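# Pendulum ball knocks down the red pin only

## Task

Pull the ball hanging on its cord back and let it swing so it topples the red pin or sends it off the elevated deck, with every other pin still upright on the deck. Until the red pin is down, a standing pin may be touched only by another pin, the ball or the cord, and the ball or cord only if the robot's last contact with them was while the ball sat well back from its rest point on the side away from the pins. After the red pin is down, the ball or cord may strike standing pins as long as the robot is touching neither. The robot must never touch any pin. The stand, deck and base board are a single unfixed piece: from the release with the ball well back until the red pin is down, neither the robot nor any bench object may touch it. Until the red pin is down, no pin may lean strongly, tip or fall because that piece is jolted or tilted or while the robot touches the ball or cord, and the robot must be off both ball and cord whenever a pin is struck or leaning strongly and briefly afterwards. Nothing may be put or knocked off the table. The result must hold with the robot not holding anything in place; any broken rule fails.

## Robot and tools

Robot: two arms, left_arm and right_arm, each with a two-finger gripper. The names are labels only; left_arm sits on the +y side. Results print each gripper's end_effector_position (m) and end_effector_quat_wxyz in a shared frame: origin on the table top midway between the arms, +z up, +x out across the table. That point lies between the closed finger pads; closed fingertips extend about 33 mm past it, open ones about 9 mm, and closing pushes the tips roughly 24 mm further out, so keep clearance above surfaces. Fingers point along the gripper's +z and spread along its y. Printed positions may be off, more so at long reach.

A row is 18 numbers, always all of them even if one arm is idle: left_arm dx, dy, dz, rx, ry, rz, then left gripper position, force_limit, speed, followed by the same nine for right_arm. dx..rz are an offset (not a pose) in that gripper's own axes, measured from its pose at the start of the action; 1.0 equals 0.6 m or 180 degrees, range -1 to 1, and rx, ry, rz form one rotation vector. Gripper position is absolute: +1 fully open (140 mm), about -0.8 pads touching, -1 closes until blocked. force_limit -1..1 maps to about 14, 60, 107 N grip at -1, 0, +1; speed -1..1 maps to about 30, 140, 250 mm/s. Resending an arm's last three gripper numbers leaves it unchanged; a 0 there is a real command.

execute_actions(actions): a list of actions, each a table of up to 15 rows, one row per 1/30 s step; a short table repeats its final row to fill 15 steps (0.5 s). Every row is an offset from the action's start pose, not from the previous row. The first action of a call starts from the last pose reported. An empty list just returns state and images. Per step the controller clips the commanded pose to within 70 mm and 16 degrees of the measured one, so large offsets need several actions; after an action an arm travels at most to its last clipped pose. "Hand target" lines show where each gripper is being driven.

move(target, speed, stop_force, blocking): target is one 18-number row as above, offsets taken from the last reported pose; each gripper goes in a straight line toward its target, all paths finishing together in 0.5 to 10 s (cut off at 10 s). speed is m/s, 0.002 to 0.5, default 0.25; rotation up to twice that in rad/s. Paths ignore obstacles and the other arm, and grippers can lag, stray or overshoot speed near a straight arm. Faster touches hit harder; a target further past contact presses harder, and stiff arms may fault stop even slightly past a firm contact. stop_force (N, 20 to 80, one value for both arms, only after 0.2 s of scene time) ends an arm's path when its estimated push against the motion rises that much for two steps; the gripper then backs to its position two steps earlier. Use it only slowly, not with rotation, and not when pulling away from something being pressed. blocking=false returns after 0.5 s while motion continues (not allowed with stop_force); use wait or stop before sending new rows or moves. The move: line reports the ending (done, off_target, moving, held, fault, contact) and limits (paced = pose clipped, held = steps blocked), plus each gripper's distance from its target.

wait(seconds 0 to 10): lets time run with commands held; returns early if a move ends. stop(): brakes a running move; it needs room. zoom_image(camera, region [x0,y0,x1,y1], at most 504x504 px) enlarges part of the latest image from cam_head_left, cam_head_right, cam_high, cam_low (896x504) or cam_left_wrist, cam_right_wrist (504x504). finished_scene(scene) ends the current scene by its number and reports success; it cannot be undone.

Gripping: close with position -1 and confirm object_status 2 (0 moving, 1 blocked opening, 2 blocked closing, 3 reached target or pads met). position_measured is in counts: 3 open, 230 pads met. To squeeze harder while at 2, raise force_limit and nudge position (-1 to -0.98).

Faults: joint torque at its limit (145 N m waist, shoulder, elbow; 36.4 N m wrist joints) or 150 N external force stops that arm for 10 s. Holding loads heats motors; MOTOR HOT warns before a braking stop. Don't let the arms collide. Time runs while you think, and the robot keeps its last command.

Approach: grip or hook the ball or cord, draw the ball well back away from the pins without touching the stand assembly, release cleanly, then move the arm clear of the stand, ball, cord and pins before the swing returns.

Each tool is called after "Request:" as name([rows], argument=value, ...), one row to a line, values as JSON.

## Session

Request:
execute_actions(actions=[])

Scene clock: 0.00 s.
left_arm: end_effector_position=(+0.6175, +0.1819, +0.1870) position_measured=3 object_status=3 end_effector_quat_wxyz=(+0.045, +0.866, -0.455, +0.203) | right_arm: end_effector_position=(+0.4407, -0.1378, +0.0999) position_measured=3 object_status=3 end_effector_quat_wxyz=(-0.224, +0.902, +0.356, -0.098)
Joint positions: left_arm=[-0.188  0.07  -0.216  0.325 -0.985  0.453] | right_arm=[ 0.282  0.466  0.27  -0.436 -1.612  2.045]
Joint velocities: left_arm=[ 0.     0.     0.    -0.001 -0.    -0.   ] | right_arm=[ 0.     0.     0.001  0.    -0.     0.001]
Hand target (left_arm): +0.618, +0.182, +0.187; +0.045, +0.866, -0.455, +0.203
Hand target (right_arm): +0.441, -0.138, +0.100; -0.224, +0.902, +0.356, -0.098

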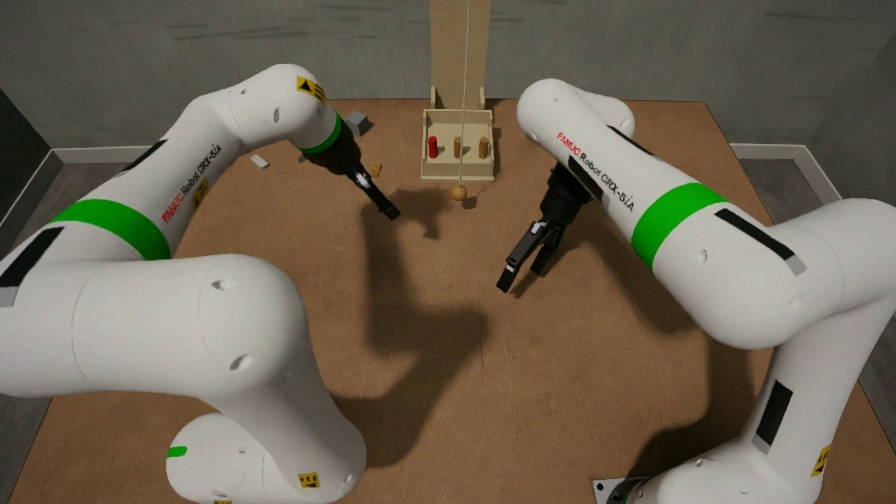

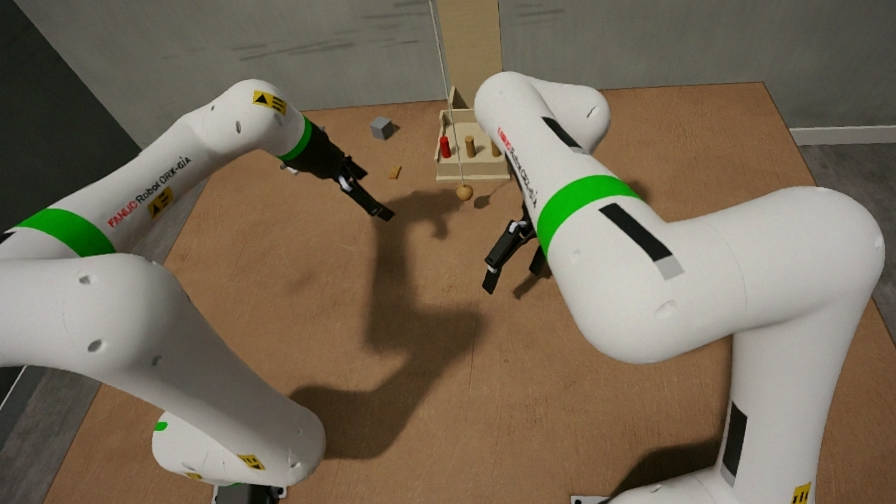

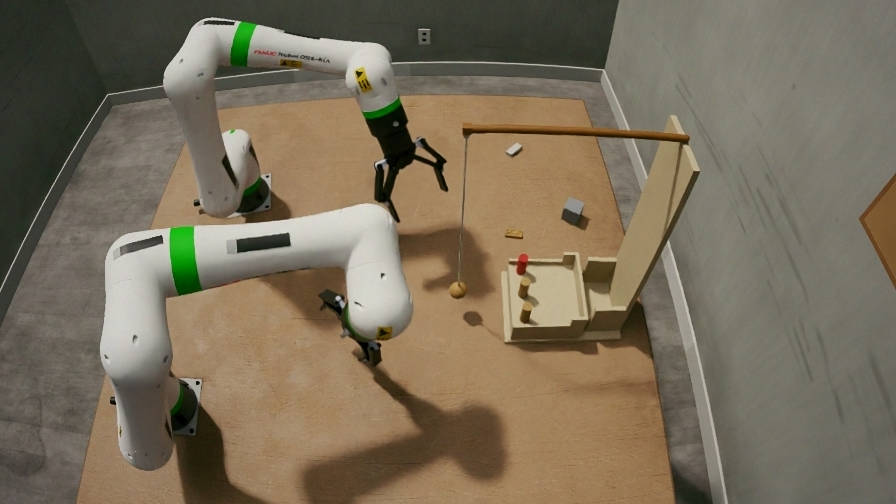

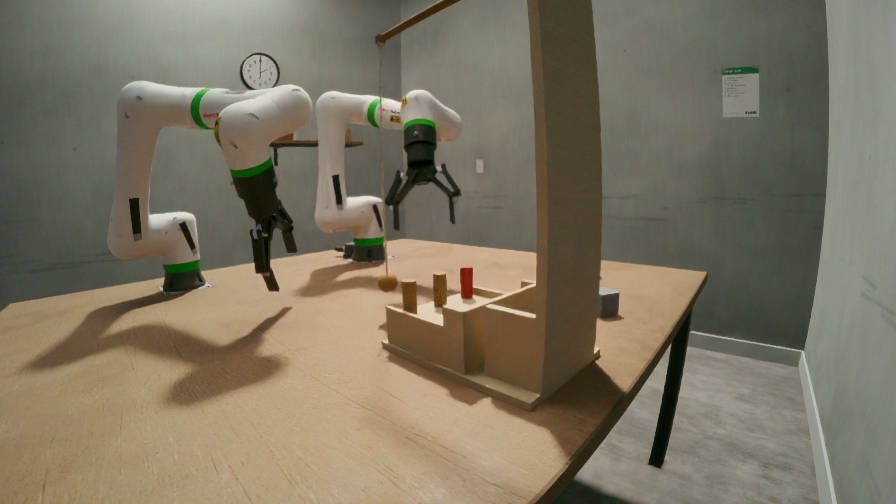

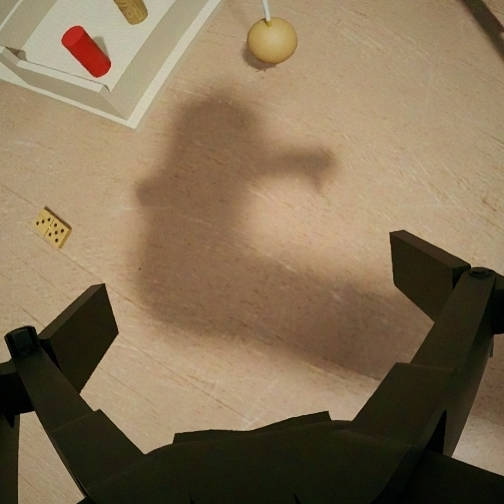

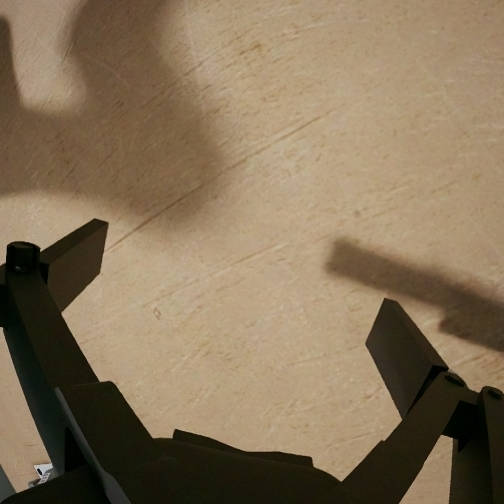

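Request:
move(target=[0,0,-0.25,0,0,0,1,0,0,0.117,-0.023,-0.085,-0.186,0.273,0.033,1,0,0])

Scene clock: 11.77 s.
left_arm: end_effector_position=(+0.5707, +0.2211, +0.3240) position_measured=3 object_status=3 end_effector_quat_wxyz=(+0.045, +0.866, -0.455, +0.203) | right_arm: end_effector_position=(+0.5006, -0.0970, +0.1511) position_measured=3 object_status=3 end_effector_quat_wxyz=(-0.085, +0.902, +0.200, +0.373)
Joint positions: left_arm=[-0.088 -0.078 -0.04   0.31  -1.324  0.459] | right_arm=[ 0.623 -0.18  -0.822  0.771 -0.215  0.654]
Joint velocities: left_arm=[-0.     0.    -0.001  0.     0.     0.001] | right_arm=[-0.023 -0.003 -0.034  0.126  0.033 -0.114]
Hand target (left_arm): +0.571, +0.221, +0.324; +0.045, +0.866, -0.455, +0.203
Hand target (right_arm): +0.501, -0.097, +0.151; -0.085, +0.902, +0.200, +0.373
Off the commanded pose (left_arm): 0.000 m, 0 deg.
Off the commanded pose (right_arm): 0.001 m, 0 deg.
move: done

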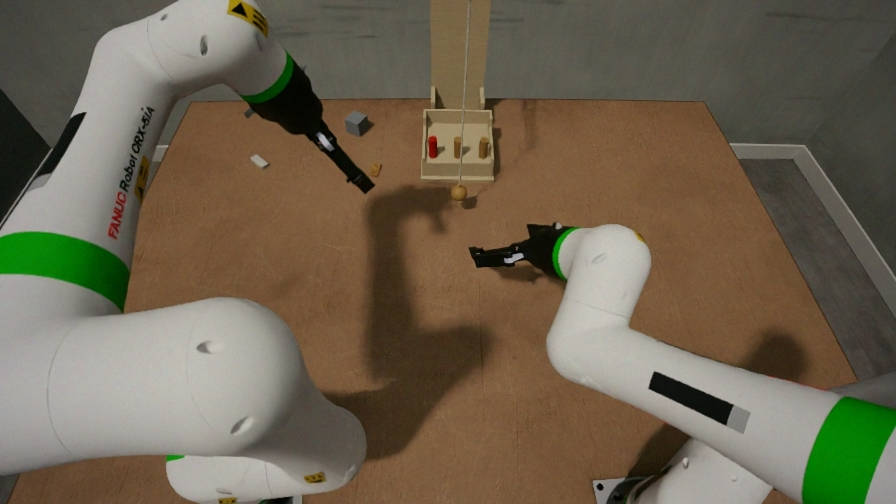

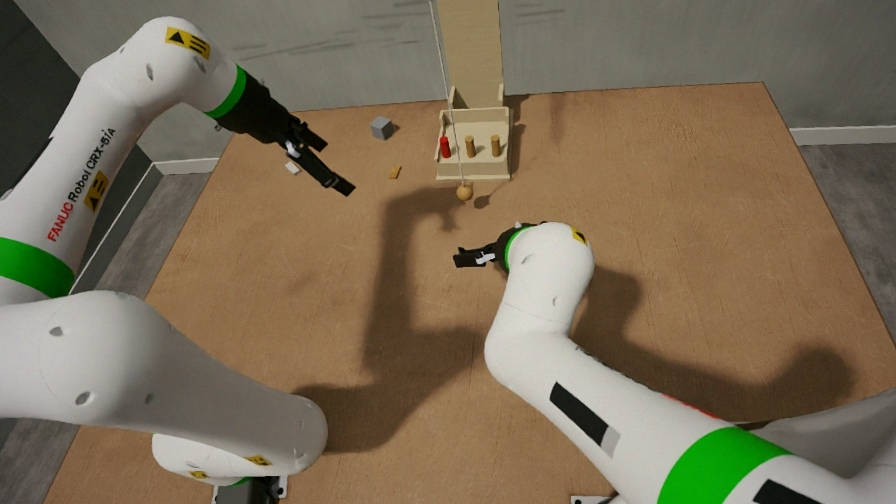

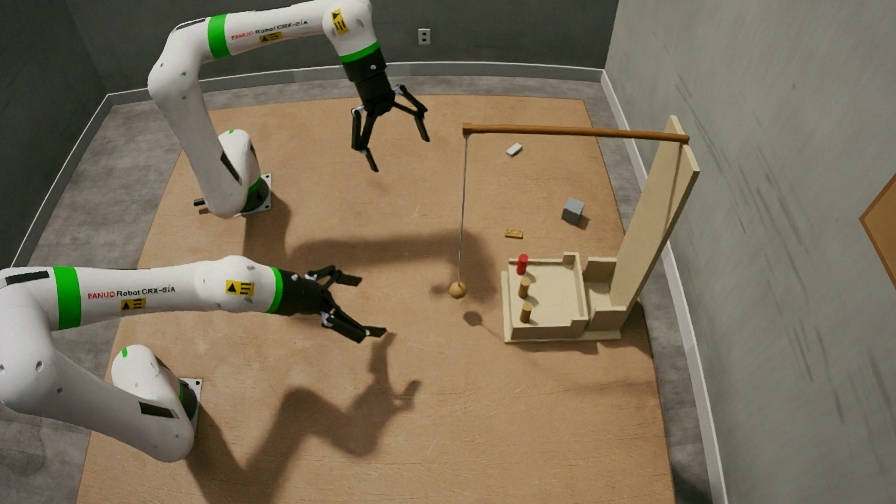

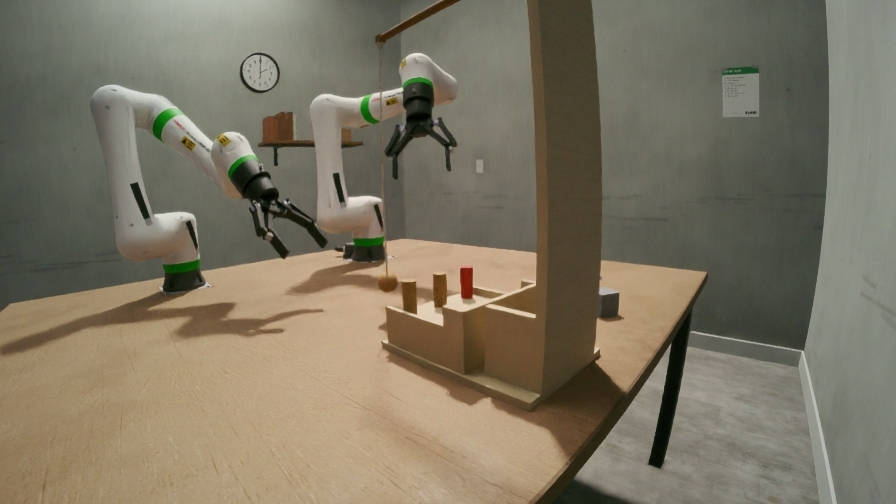

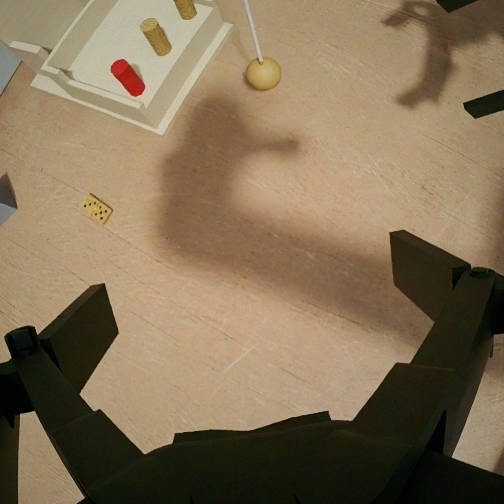

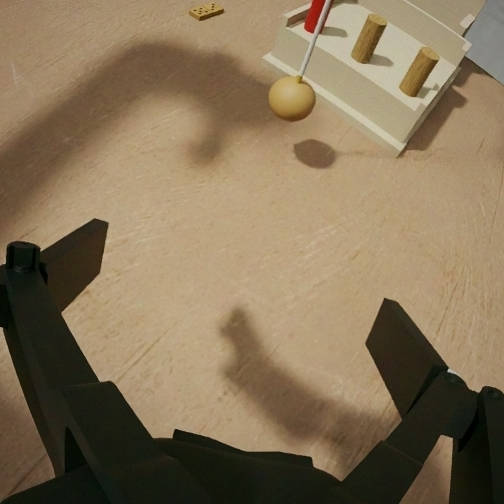

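Request:
move(target=[0,0,0,0,0,0,1,0,0,0.107,0,0.247,0,0,0,1,0,0], speed=0.15)

Scene clock: 16.20 s.
left_arm: end_effector_position=(+0.5707, +0.2211, +0.3240) position_measured=3 object_status=3 end_effector_quat_wxyz=(+0.045, +0.866, -0.455, +0.203) | right_arm: end_effector_position=(+0.6368, -0.0331, +0.0917) position_measured=3 object_status=3 end_effector_quat_wxyz=(-0.087, +0.907, +0.203, +0.358)
Joint positions: left_arm=[-0.088 -0.078 -0.04   0.31  -1.324  0.459] | right_arm=[ 0.472  0.273 -0.529  1.108 -0.033  0.413]
Joint velocities: left_arm=[-0.     0.     0.001  0.    -0.001  0.003] | right_arm=[-0.007  0.002 -0.001  0.031  0.005 -0.026]
Hand target (left_arm): +0.571, +0.221, +0.324; +0.045, +0.866, -0.455, +0.203
Hand target (right_arm): +0.637, -0.033, +0.091; -0.087, +0.907, +0.203, +0.358
Off the commanded pose (left_arm): 0.000 m, 0 deg.
Off the commanded pose (right_arm): 0.000 m, 2 deg.
move: done

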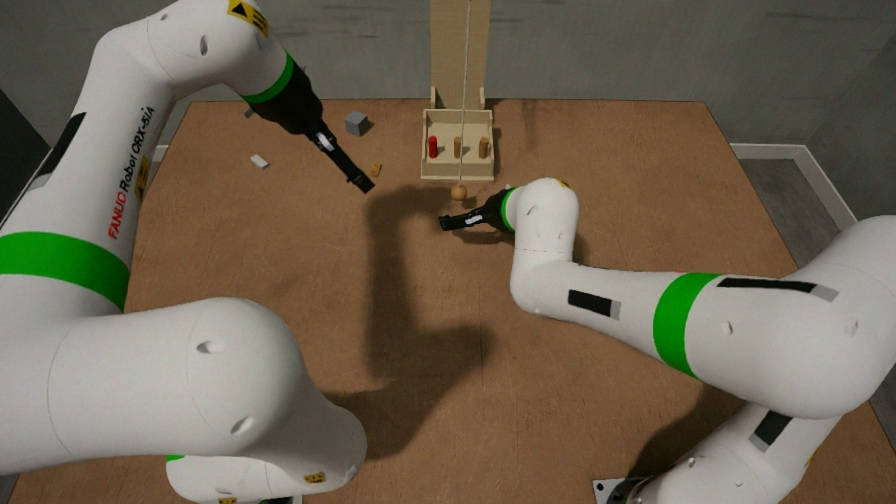

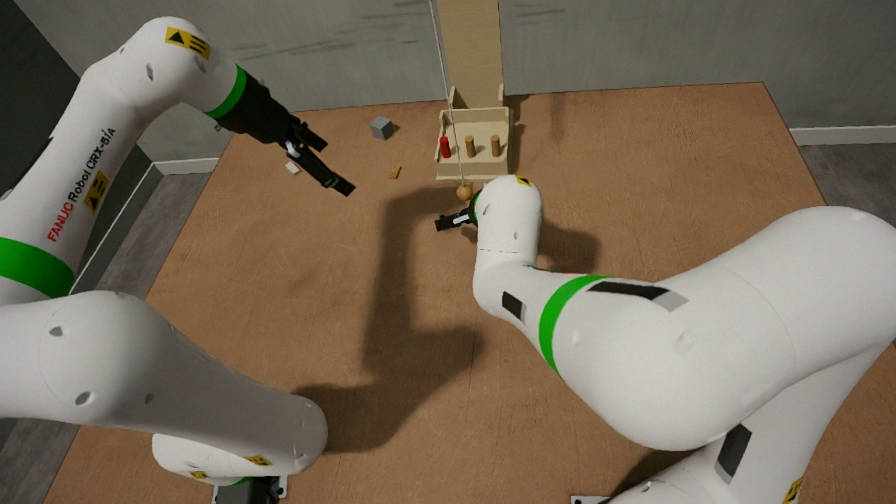

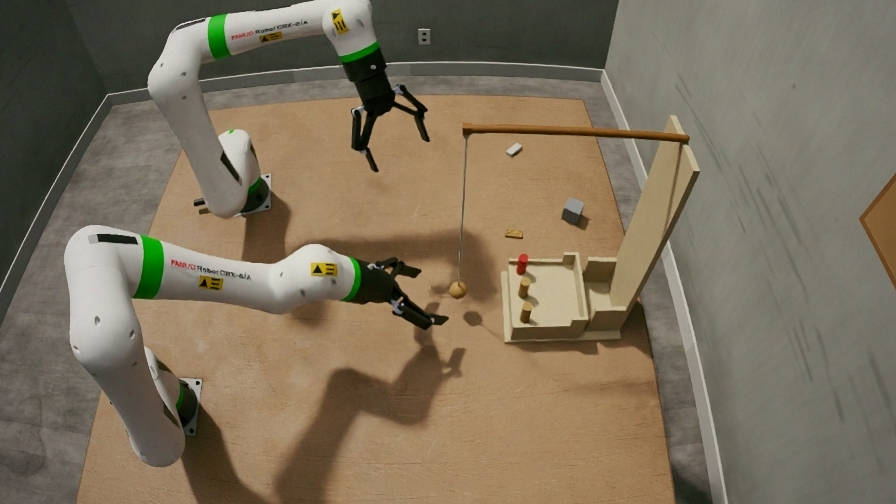

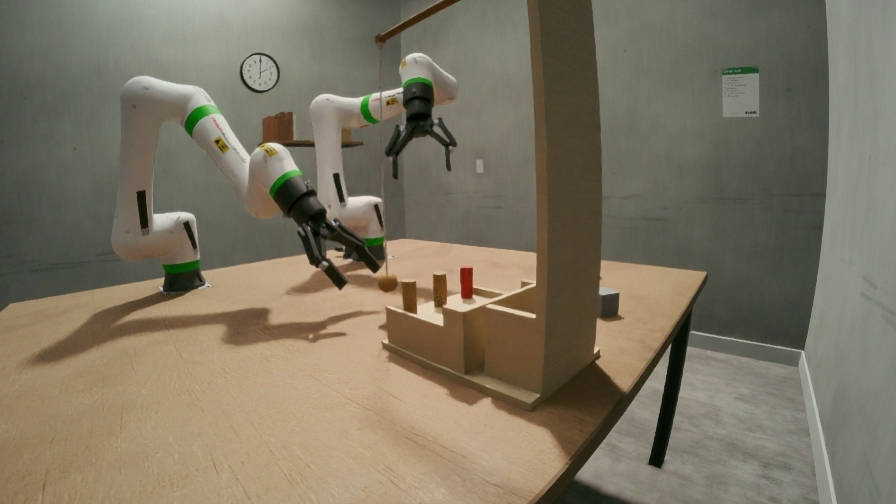

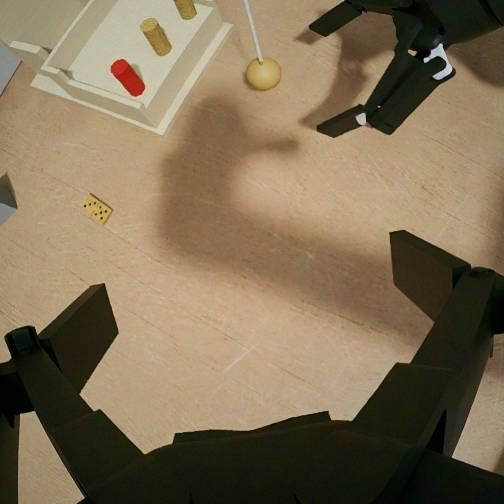

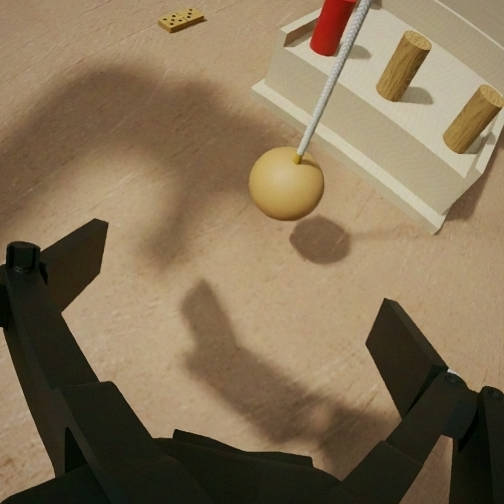

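Request:
move(target=[0,0,0,0,0,0,1,0,0,0.07,0.02,0.095,0,-0.07,0,1,0,0], speed=0.08)

Scene clock: 20.50 s.
left_arm: end_effector_position=(+0.5707, +0.2211, +0.3240) position_measured=3 object_status=3 end_effector_quat_wxyz=(+0.045, +0.866, -0.455, +0.203) | right_arm: end_effector_position=(+0.7045, -0.0139, +0.0785) position_measured=3 object_status=3 end_effector_quat_wxyz=(-0.064, +0.941, +0.212, +0.256)
Joint positions: left_arm=[-0.088 -0.078 -0.04   0.31  -1.324  0.459] | right_arm=[ 0.555  0.545  0.159  0.099 -0.656  1.365]
Joint velocities: left_arm=[-0.  0.  0. -0. -0. -0.] | right_arm=[-0.001 -0.     0.004 -0.003 -0.002  0.003]
Hand target (left_arm): +0.571, +0.221, +0.324; +0.045, +0.866, -0.455, +0.203
Hand target (right_arm): +0.705, -0.014, +0.079; -0.064, +0.941, +0.212, +0.256
Off the commanded pose (left_arm): 0.000 m, 0 deg.
Off the commanded pose (right_arm): 0.000 m, 0 deg.
move: done

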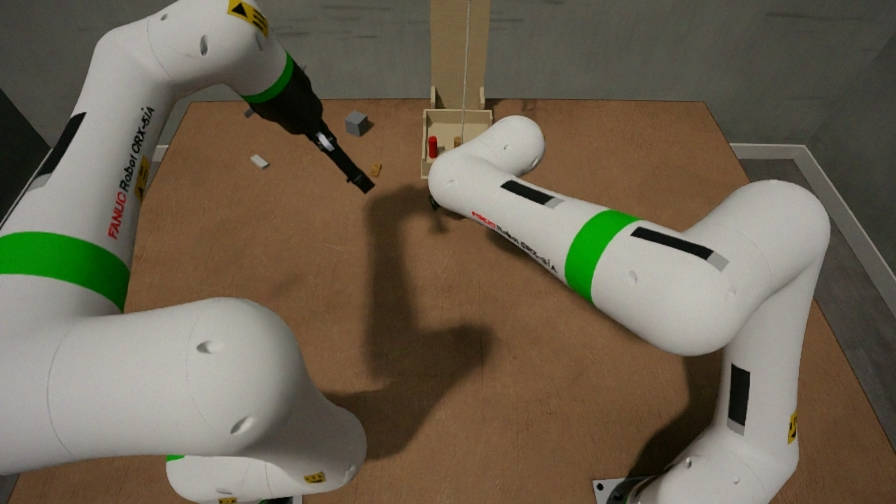

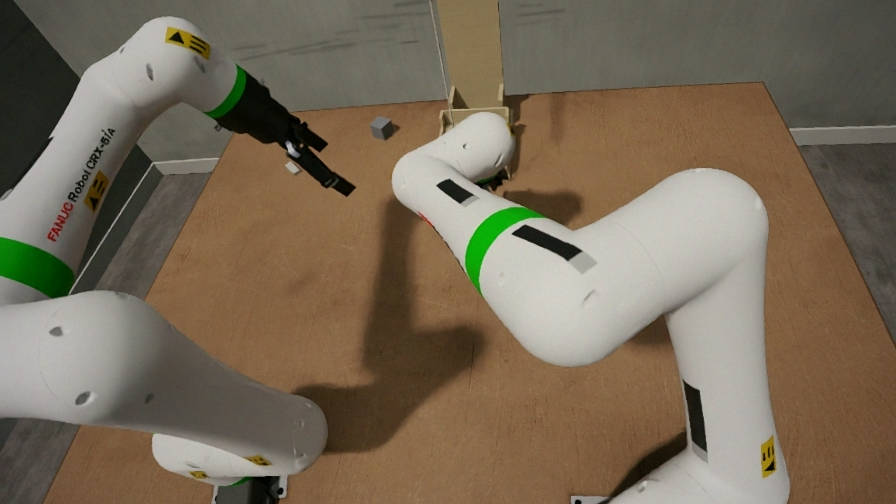

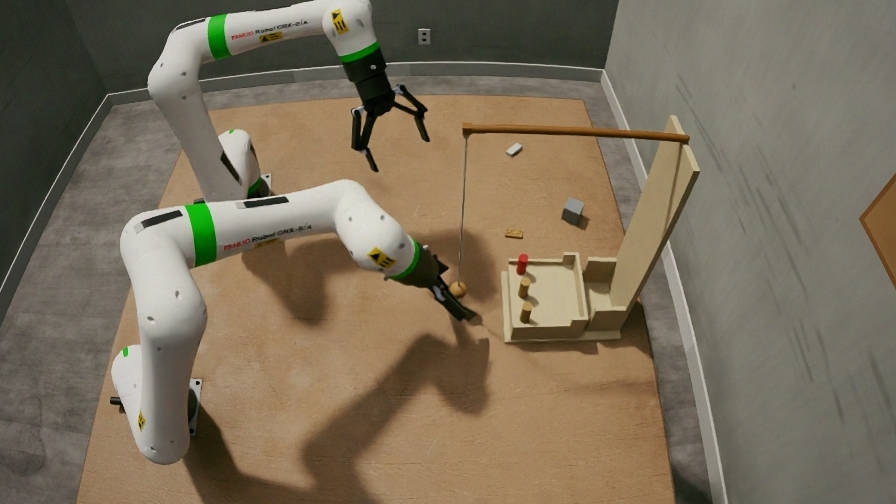

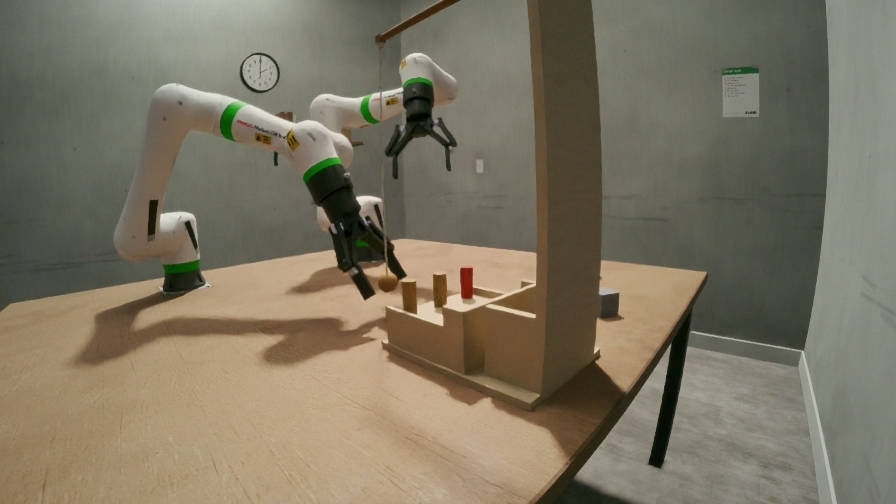

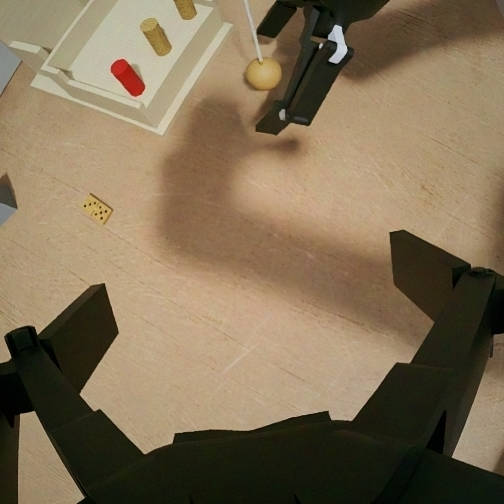

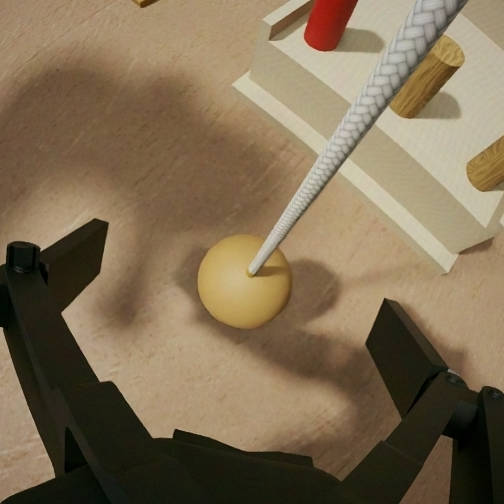

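Request:
execute_actions([
  [[0,0,0,0,0,0,1,0,0,0.015,0,0,0,0,0,1,0,0]],
  [[0,0,0,0,0,0,1,0,0,0,0,0,0,0,0,-1,-1,0]],
  [[0,0,0,0,0,0,1,0,0,0,0,0,0,0,0,-1,-1,0]],
])

Request:
move(target=[0,0,0,0,0,0,1,0,0,-0.328,-0.025,-0.33,0,0,0,-1,-1,0], speed=0.12)

Scene clock: 29.00 s.
left_arm: end_effector_position=(+0.5707, +0.2211, +0.3240) position_measured=3 object_status=3 end_effector_quat_wxyz=(+0.045, +0.866, -0.455, +0.203) | right_arm: end_effector_position=(+0.7115, -0.0107, +0.0830) position_measured=167 object_status=2 end_effector_quat_wxyz=(-0.064, +0.941, +0.212, +0.256)
Joint positions: left_arm=[-0.088 -0.078 -0.04   0.31  -1.324  0.459] | right_arm=[ 0.553  0.56   0.193  0.095 -0.676  1.371]
Joint velocities: left_arm=[ 0.     0.    -0.001  0.    -0.     0.002] | right_arm=[-0.    -0.    -0.003 -0.002 -0.    -0.002]
Hand target (left_arm): +0.571, +0.221, +0.324; +0.045, +0.866, -0.455, +0.203
Hand target (right_arm): +0.712, -0.011, +0.083; -0.064, +0.941, +0.212, +0.256
Off the commanded pose (left_arm): 0.000 m, 0 deg.
Off the commanded pose (right_arm): 0.000 m, 0 deg.

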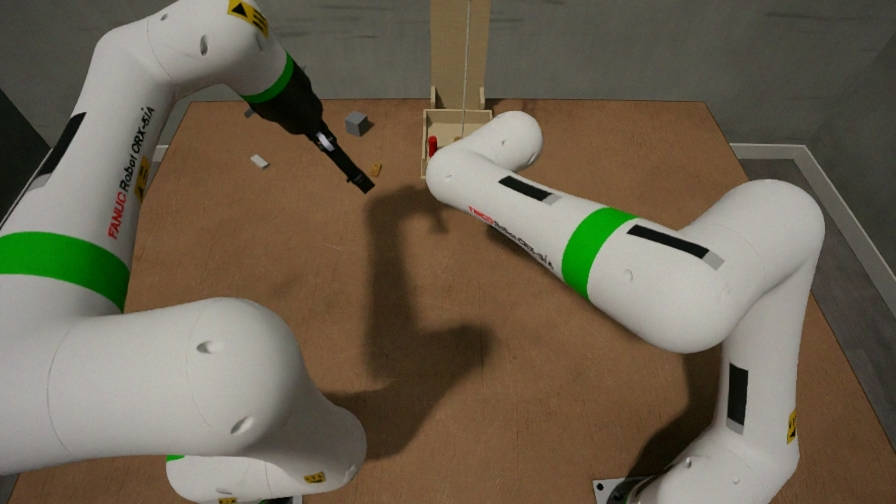

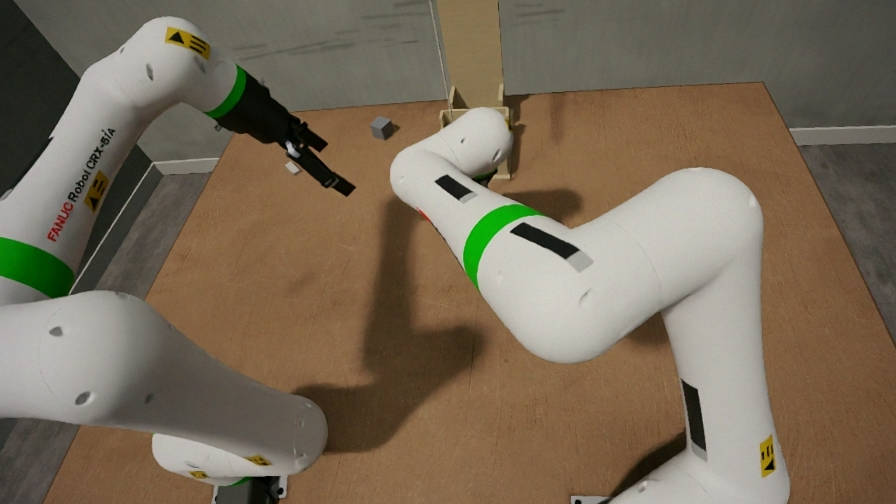

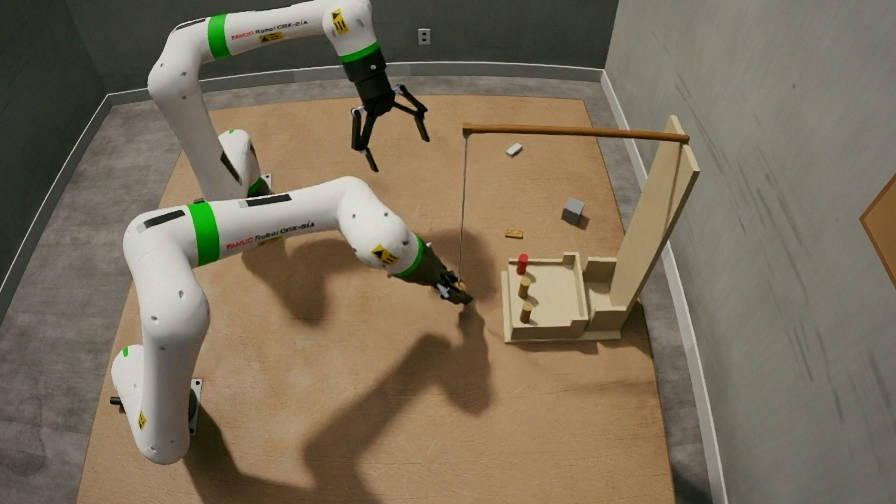

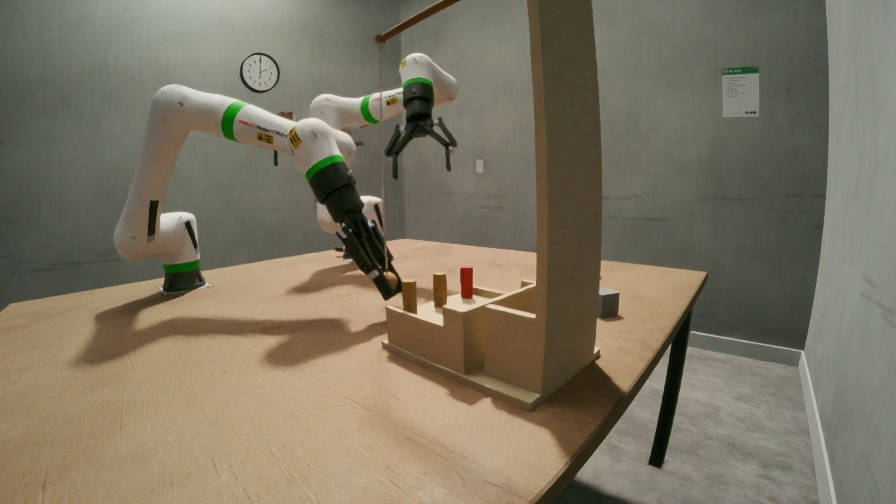

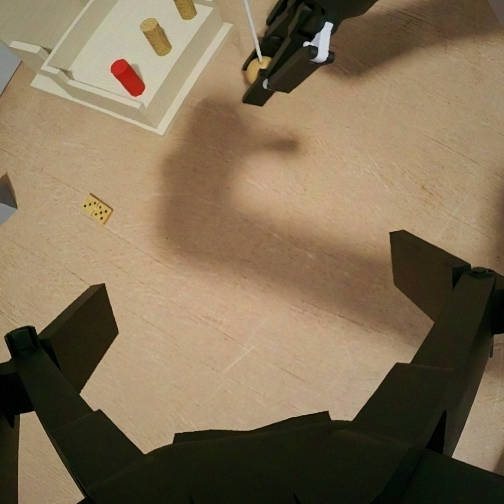

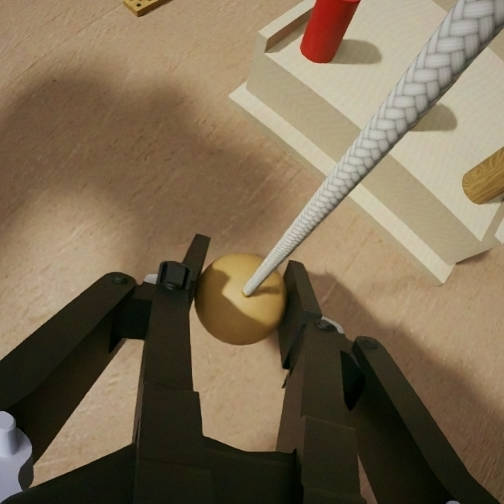

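Scene clock: 31.70 s.
left_arm: end_effector_position=(+0.5707, +0.2211, +0.3240) position_measured=3 object_status=3 end_effector_quat_wxyz=(+0.045, +0.866, -0.455, +0.203) | right_arm: end_effector_position=(+0.4619, -0.1145, +0.1542) position_measured=167 object_status=2 end_effector_quat_wxyz=(-0.064, +0.941, +0.212, +0.256)
Joint positions: left_arm=[-0.088 -0.078 -0.04   0.31  -1.324  0.459] | right_arm=[ 0.693 -0.166 -0.529  0.203 -0.698  1.168]
Joint velocities: left_arm=[ 0.    -0.    -0.001  0.002  0.001  0.001] | right_arm=[-0.  0. -0.  0. -0. -0.]
Hand target (left_arm): +0.571, +0.221, +0.324; +0.045, +0.866, -0.455, +0.203
Hand target (right_arm): +0.462, -0.115, +0.154; -0.064, +0.941, +0.212, +0.256
Off the commanded pose (left_arm): 0.000 m, 0 deg.
Off the commanded pose (right_arm): 0.001 m, 0 deg.
move: done

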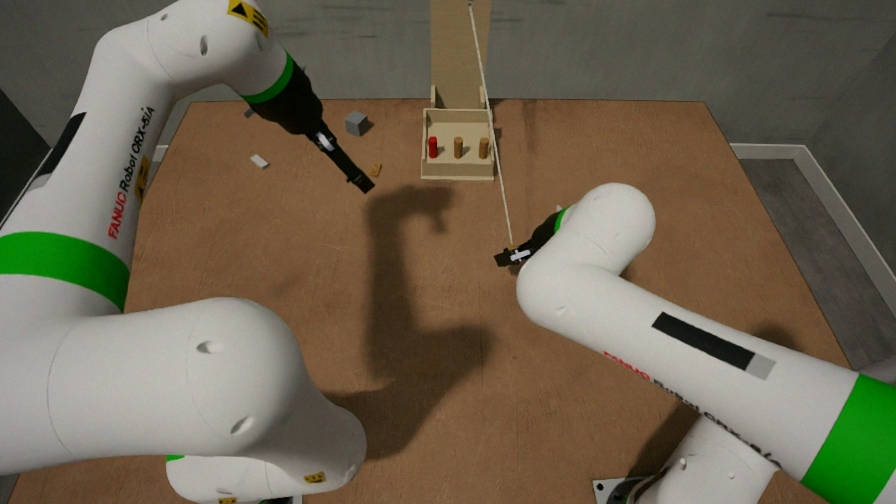

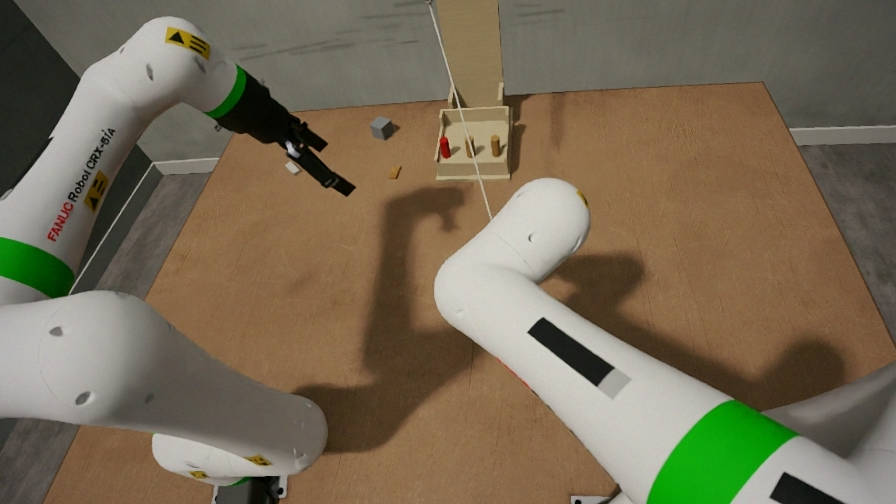

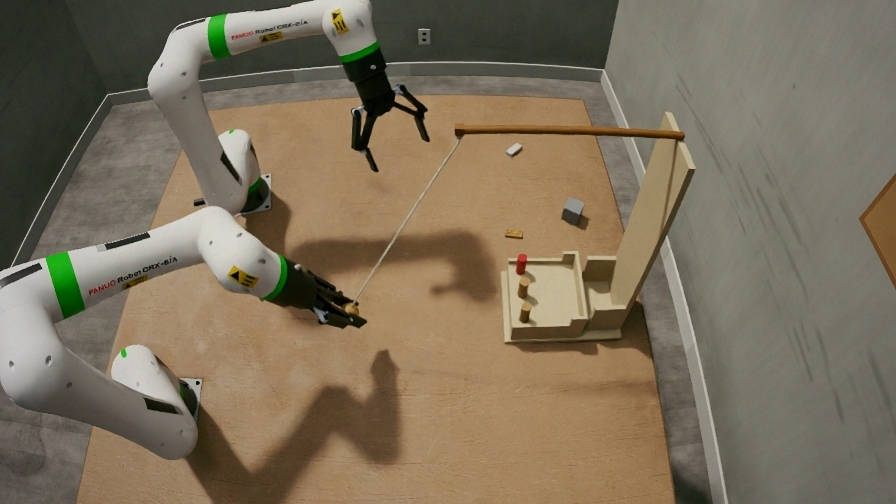

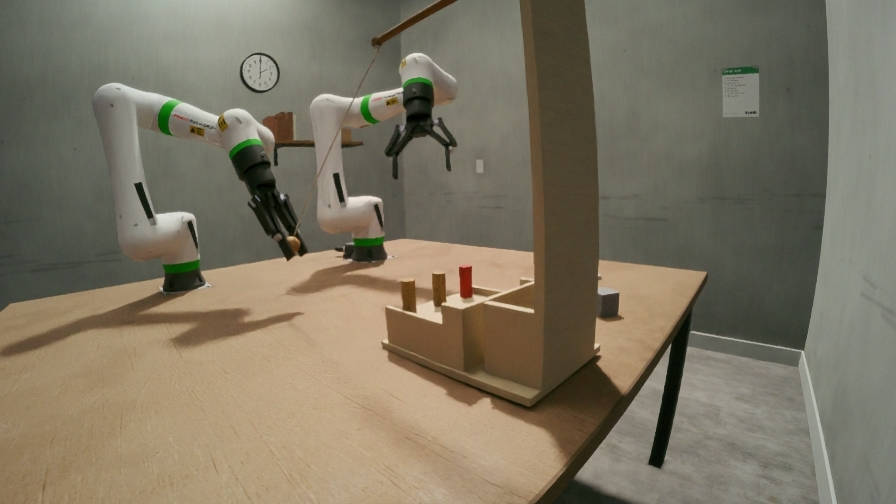

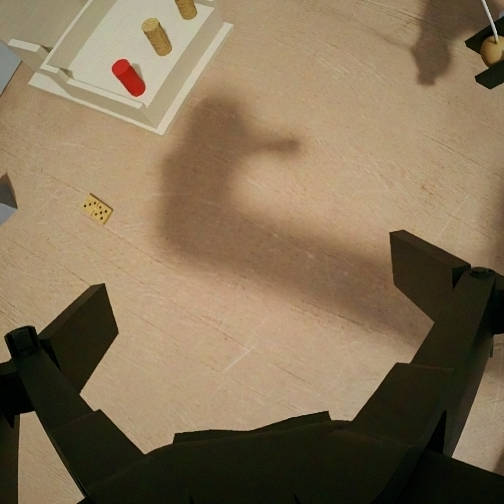

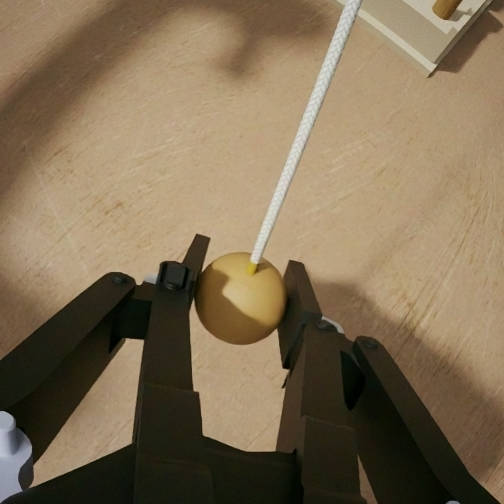

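Stand tilted slightly; raise 2 cm.

Request:
move(target=[0,0,0,0,0,0,1,0,0,0.017,0,-0.029,0,0,0,-1,-1,0], speed=0.02)

Scene clock: 36.23 s.
left_arm: end_effector_position=(+0.5707, +0.2211, +0.3240) position_measured=3 object_status=3 end_effector_quat_wxyz=(+0.045, +0.866, -0.455, +0.203) | right_arm: end_effector_position=(+0.4619, -0.1148, +0.1744) position_measured=167 object_status=2 end_effector_quat_wxyz=(-0.064, +0.941, +0.212, +0.256)
Joint positions: left_arm=[-0.088 -0.078 -0.04   0.31  -1.324  0.459] | right_arm=[ 0.693 -0.181 -0.489  0.191 -0.752  1.183]
Joint velocities: left_arm=[-0.     0.     0.001  0.    -0.001 -0.001] | right_arm=[ 0.     0.001  0.     0.001 -0.     0.001]
Hand target (left_arm): +0.571, +0.221, +0.324; +0.045, +0.866, -0.455, +0.203
Hand target (right_arm): +0.462, -0.115, +0.174; -0.064, +0.941, +0.212, +0.256
Off the commanded pose (left_arm): 0.000 m, 0 deg.
Off the commanded pose (right_arm): 0.000 m, 0 deg.
move: done

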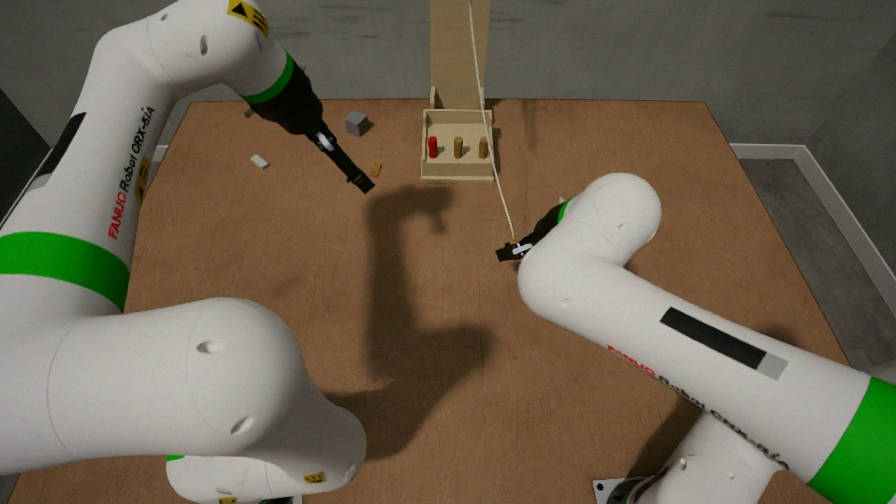

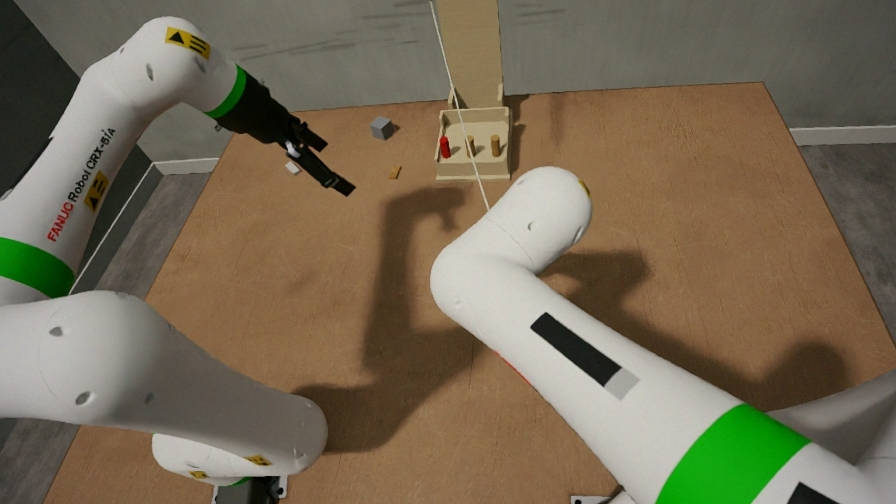

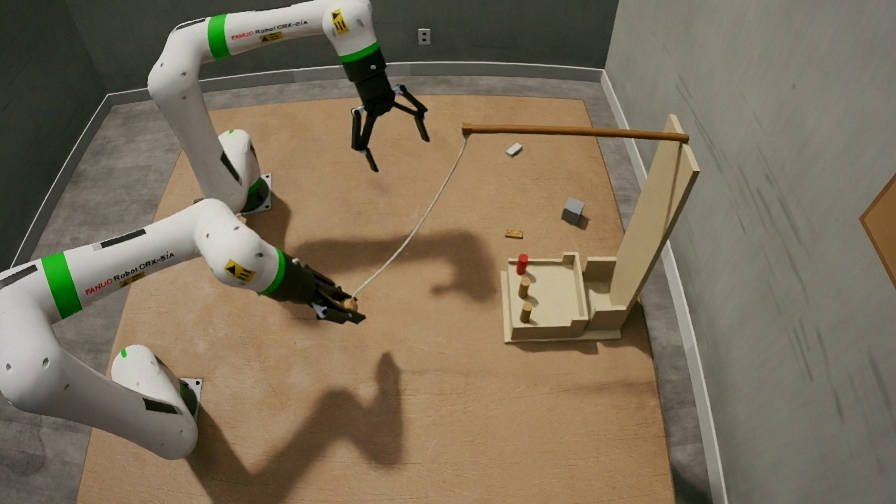

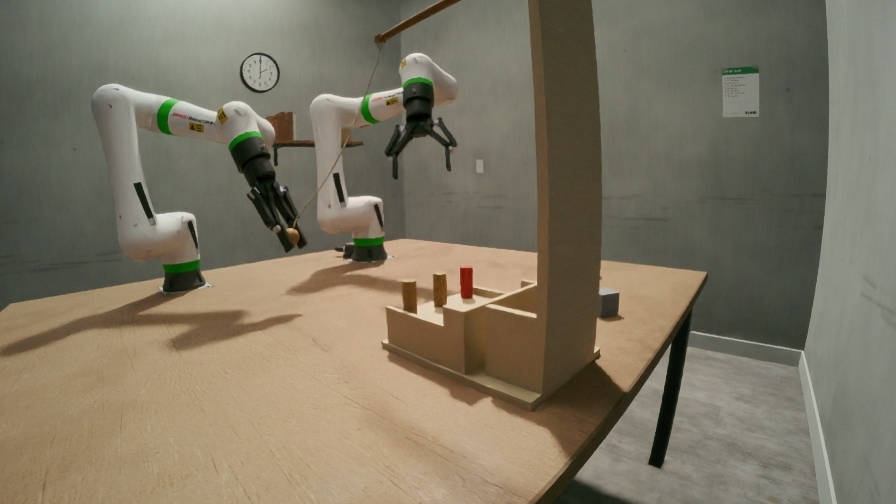

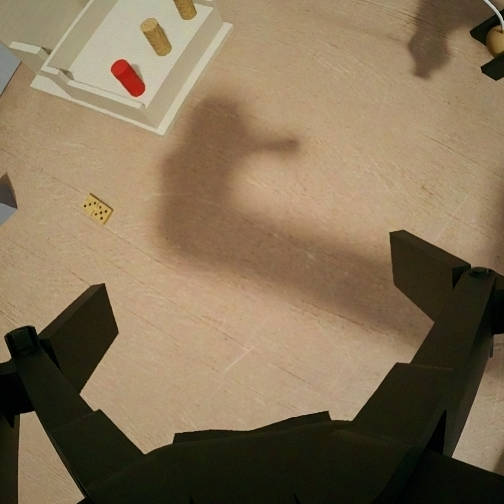

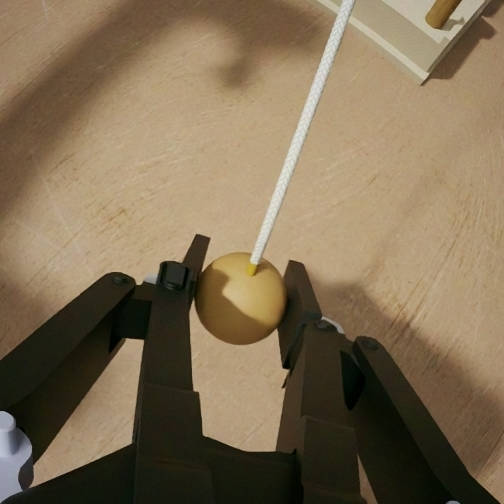

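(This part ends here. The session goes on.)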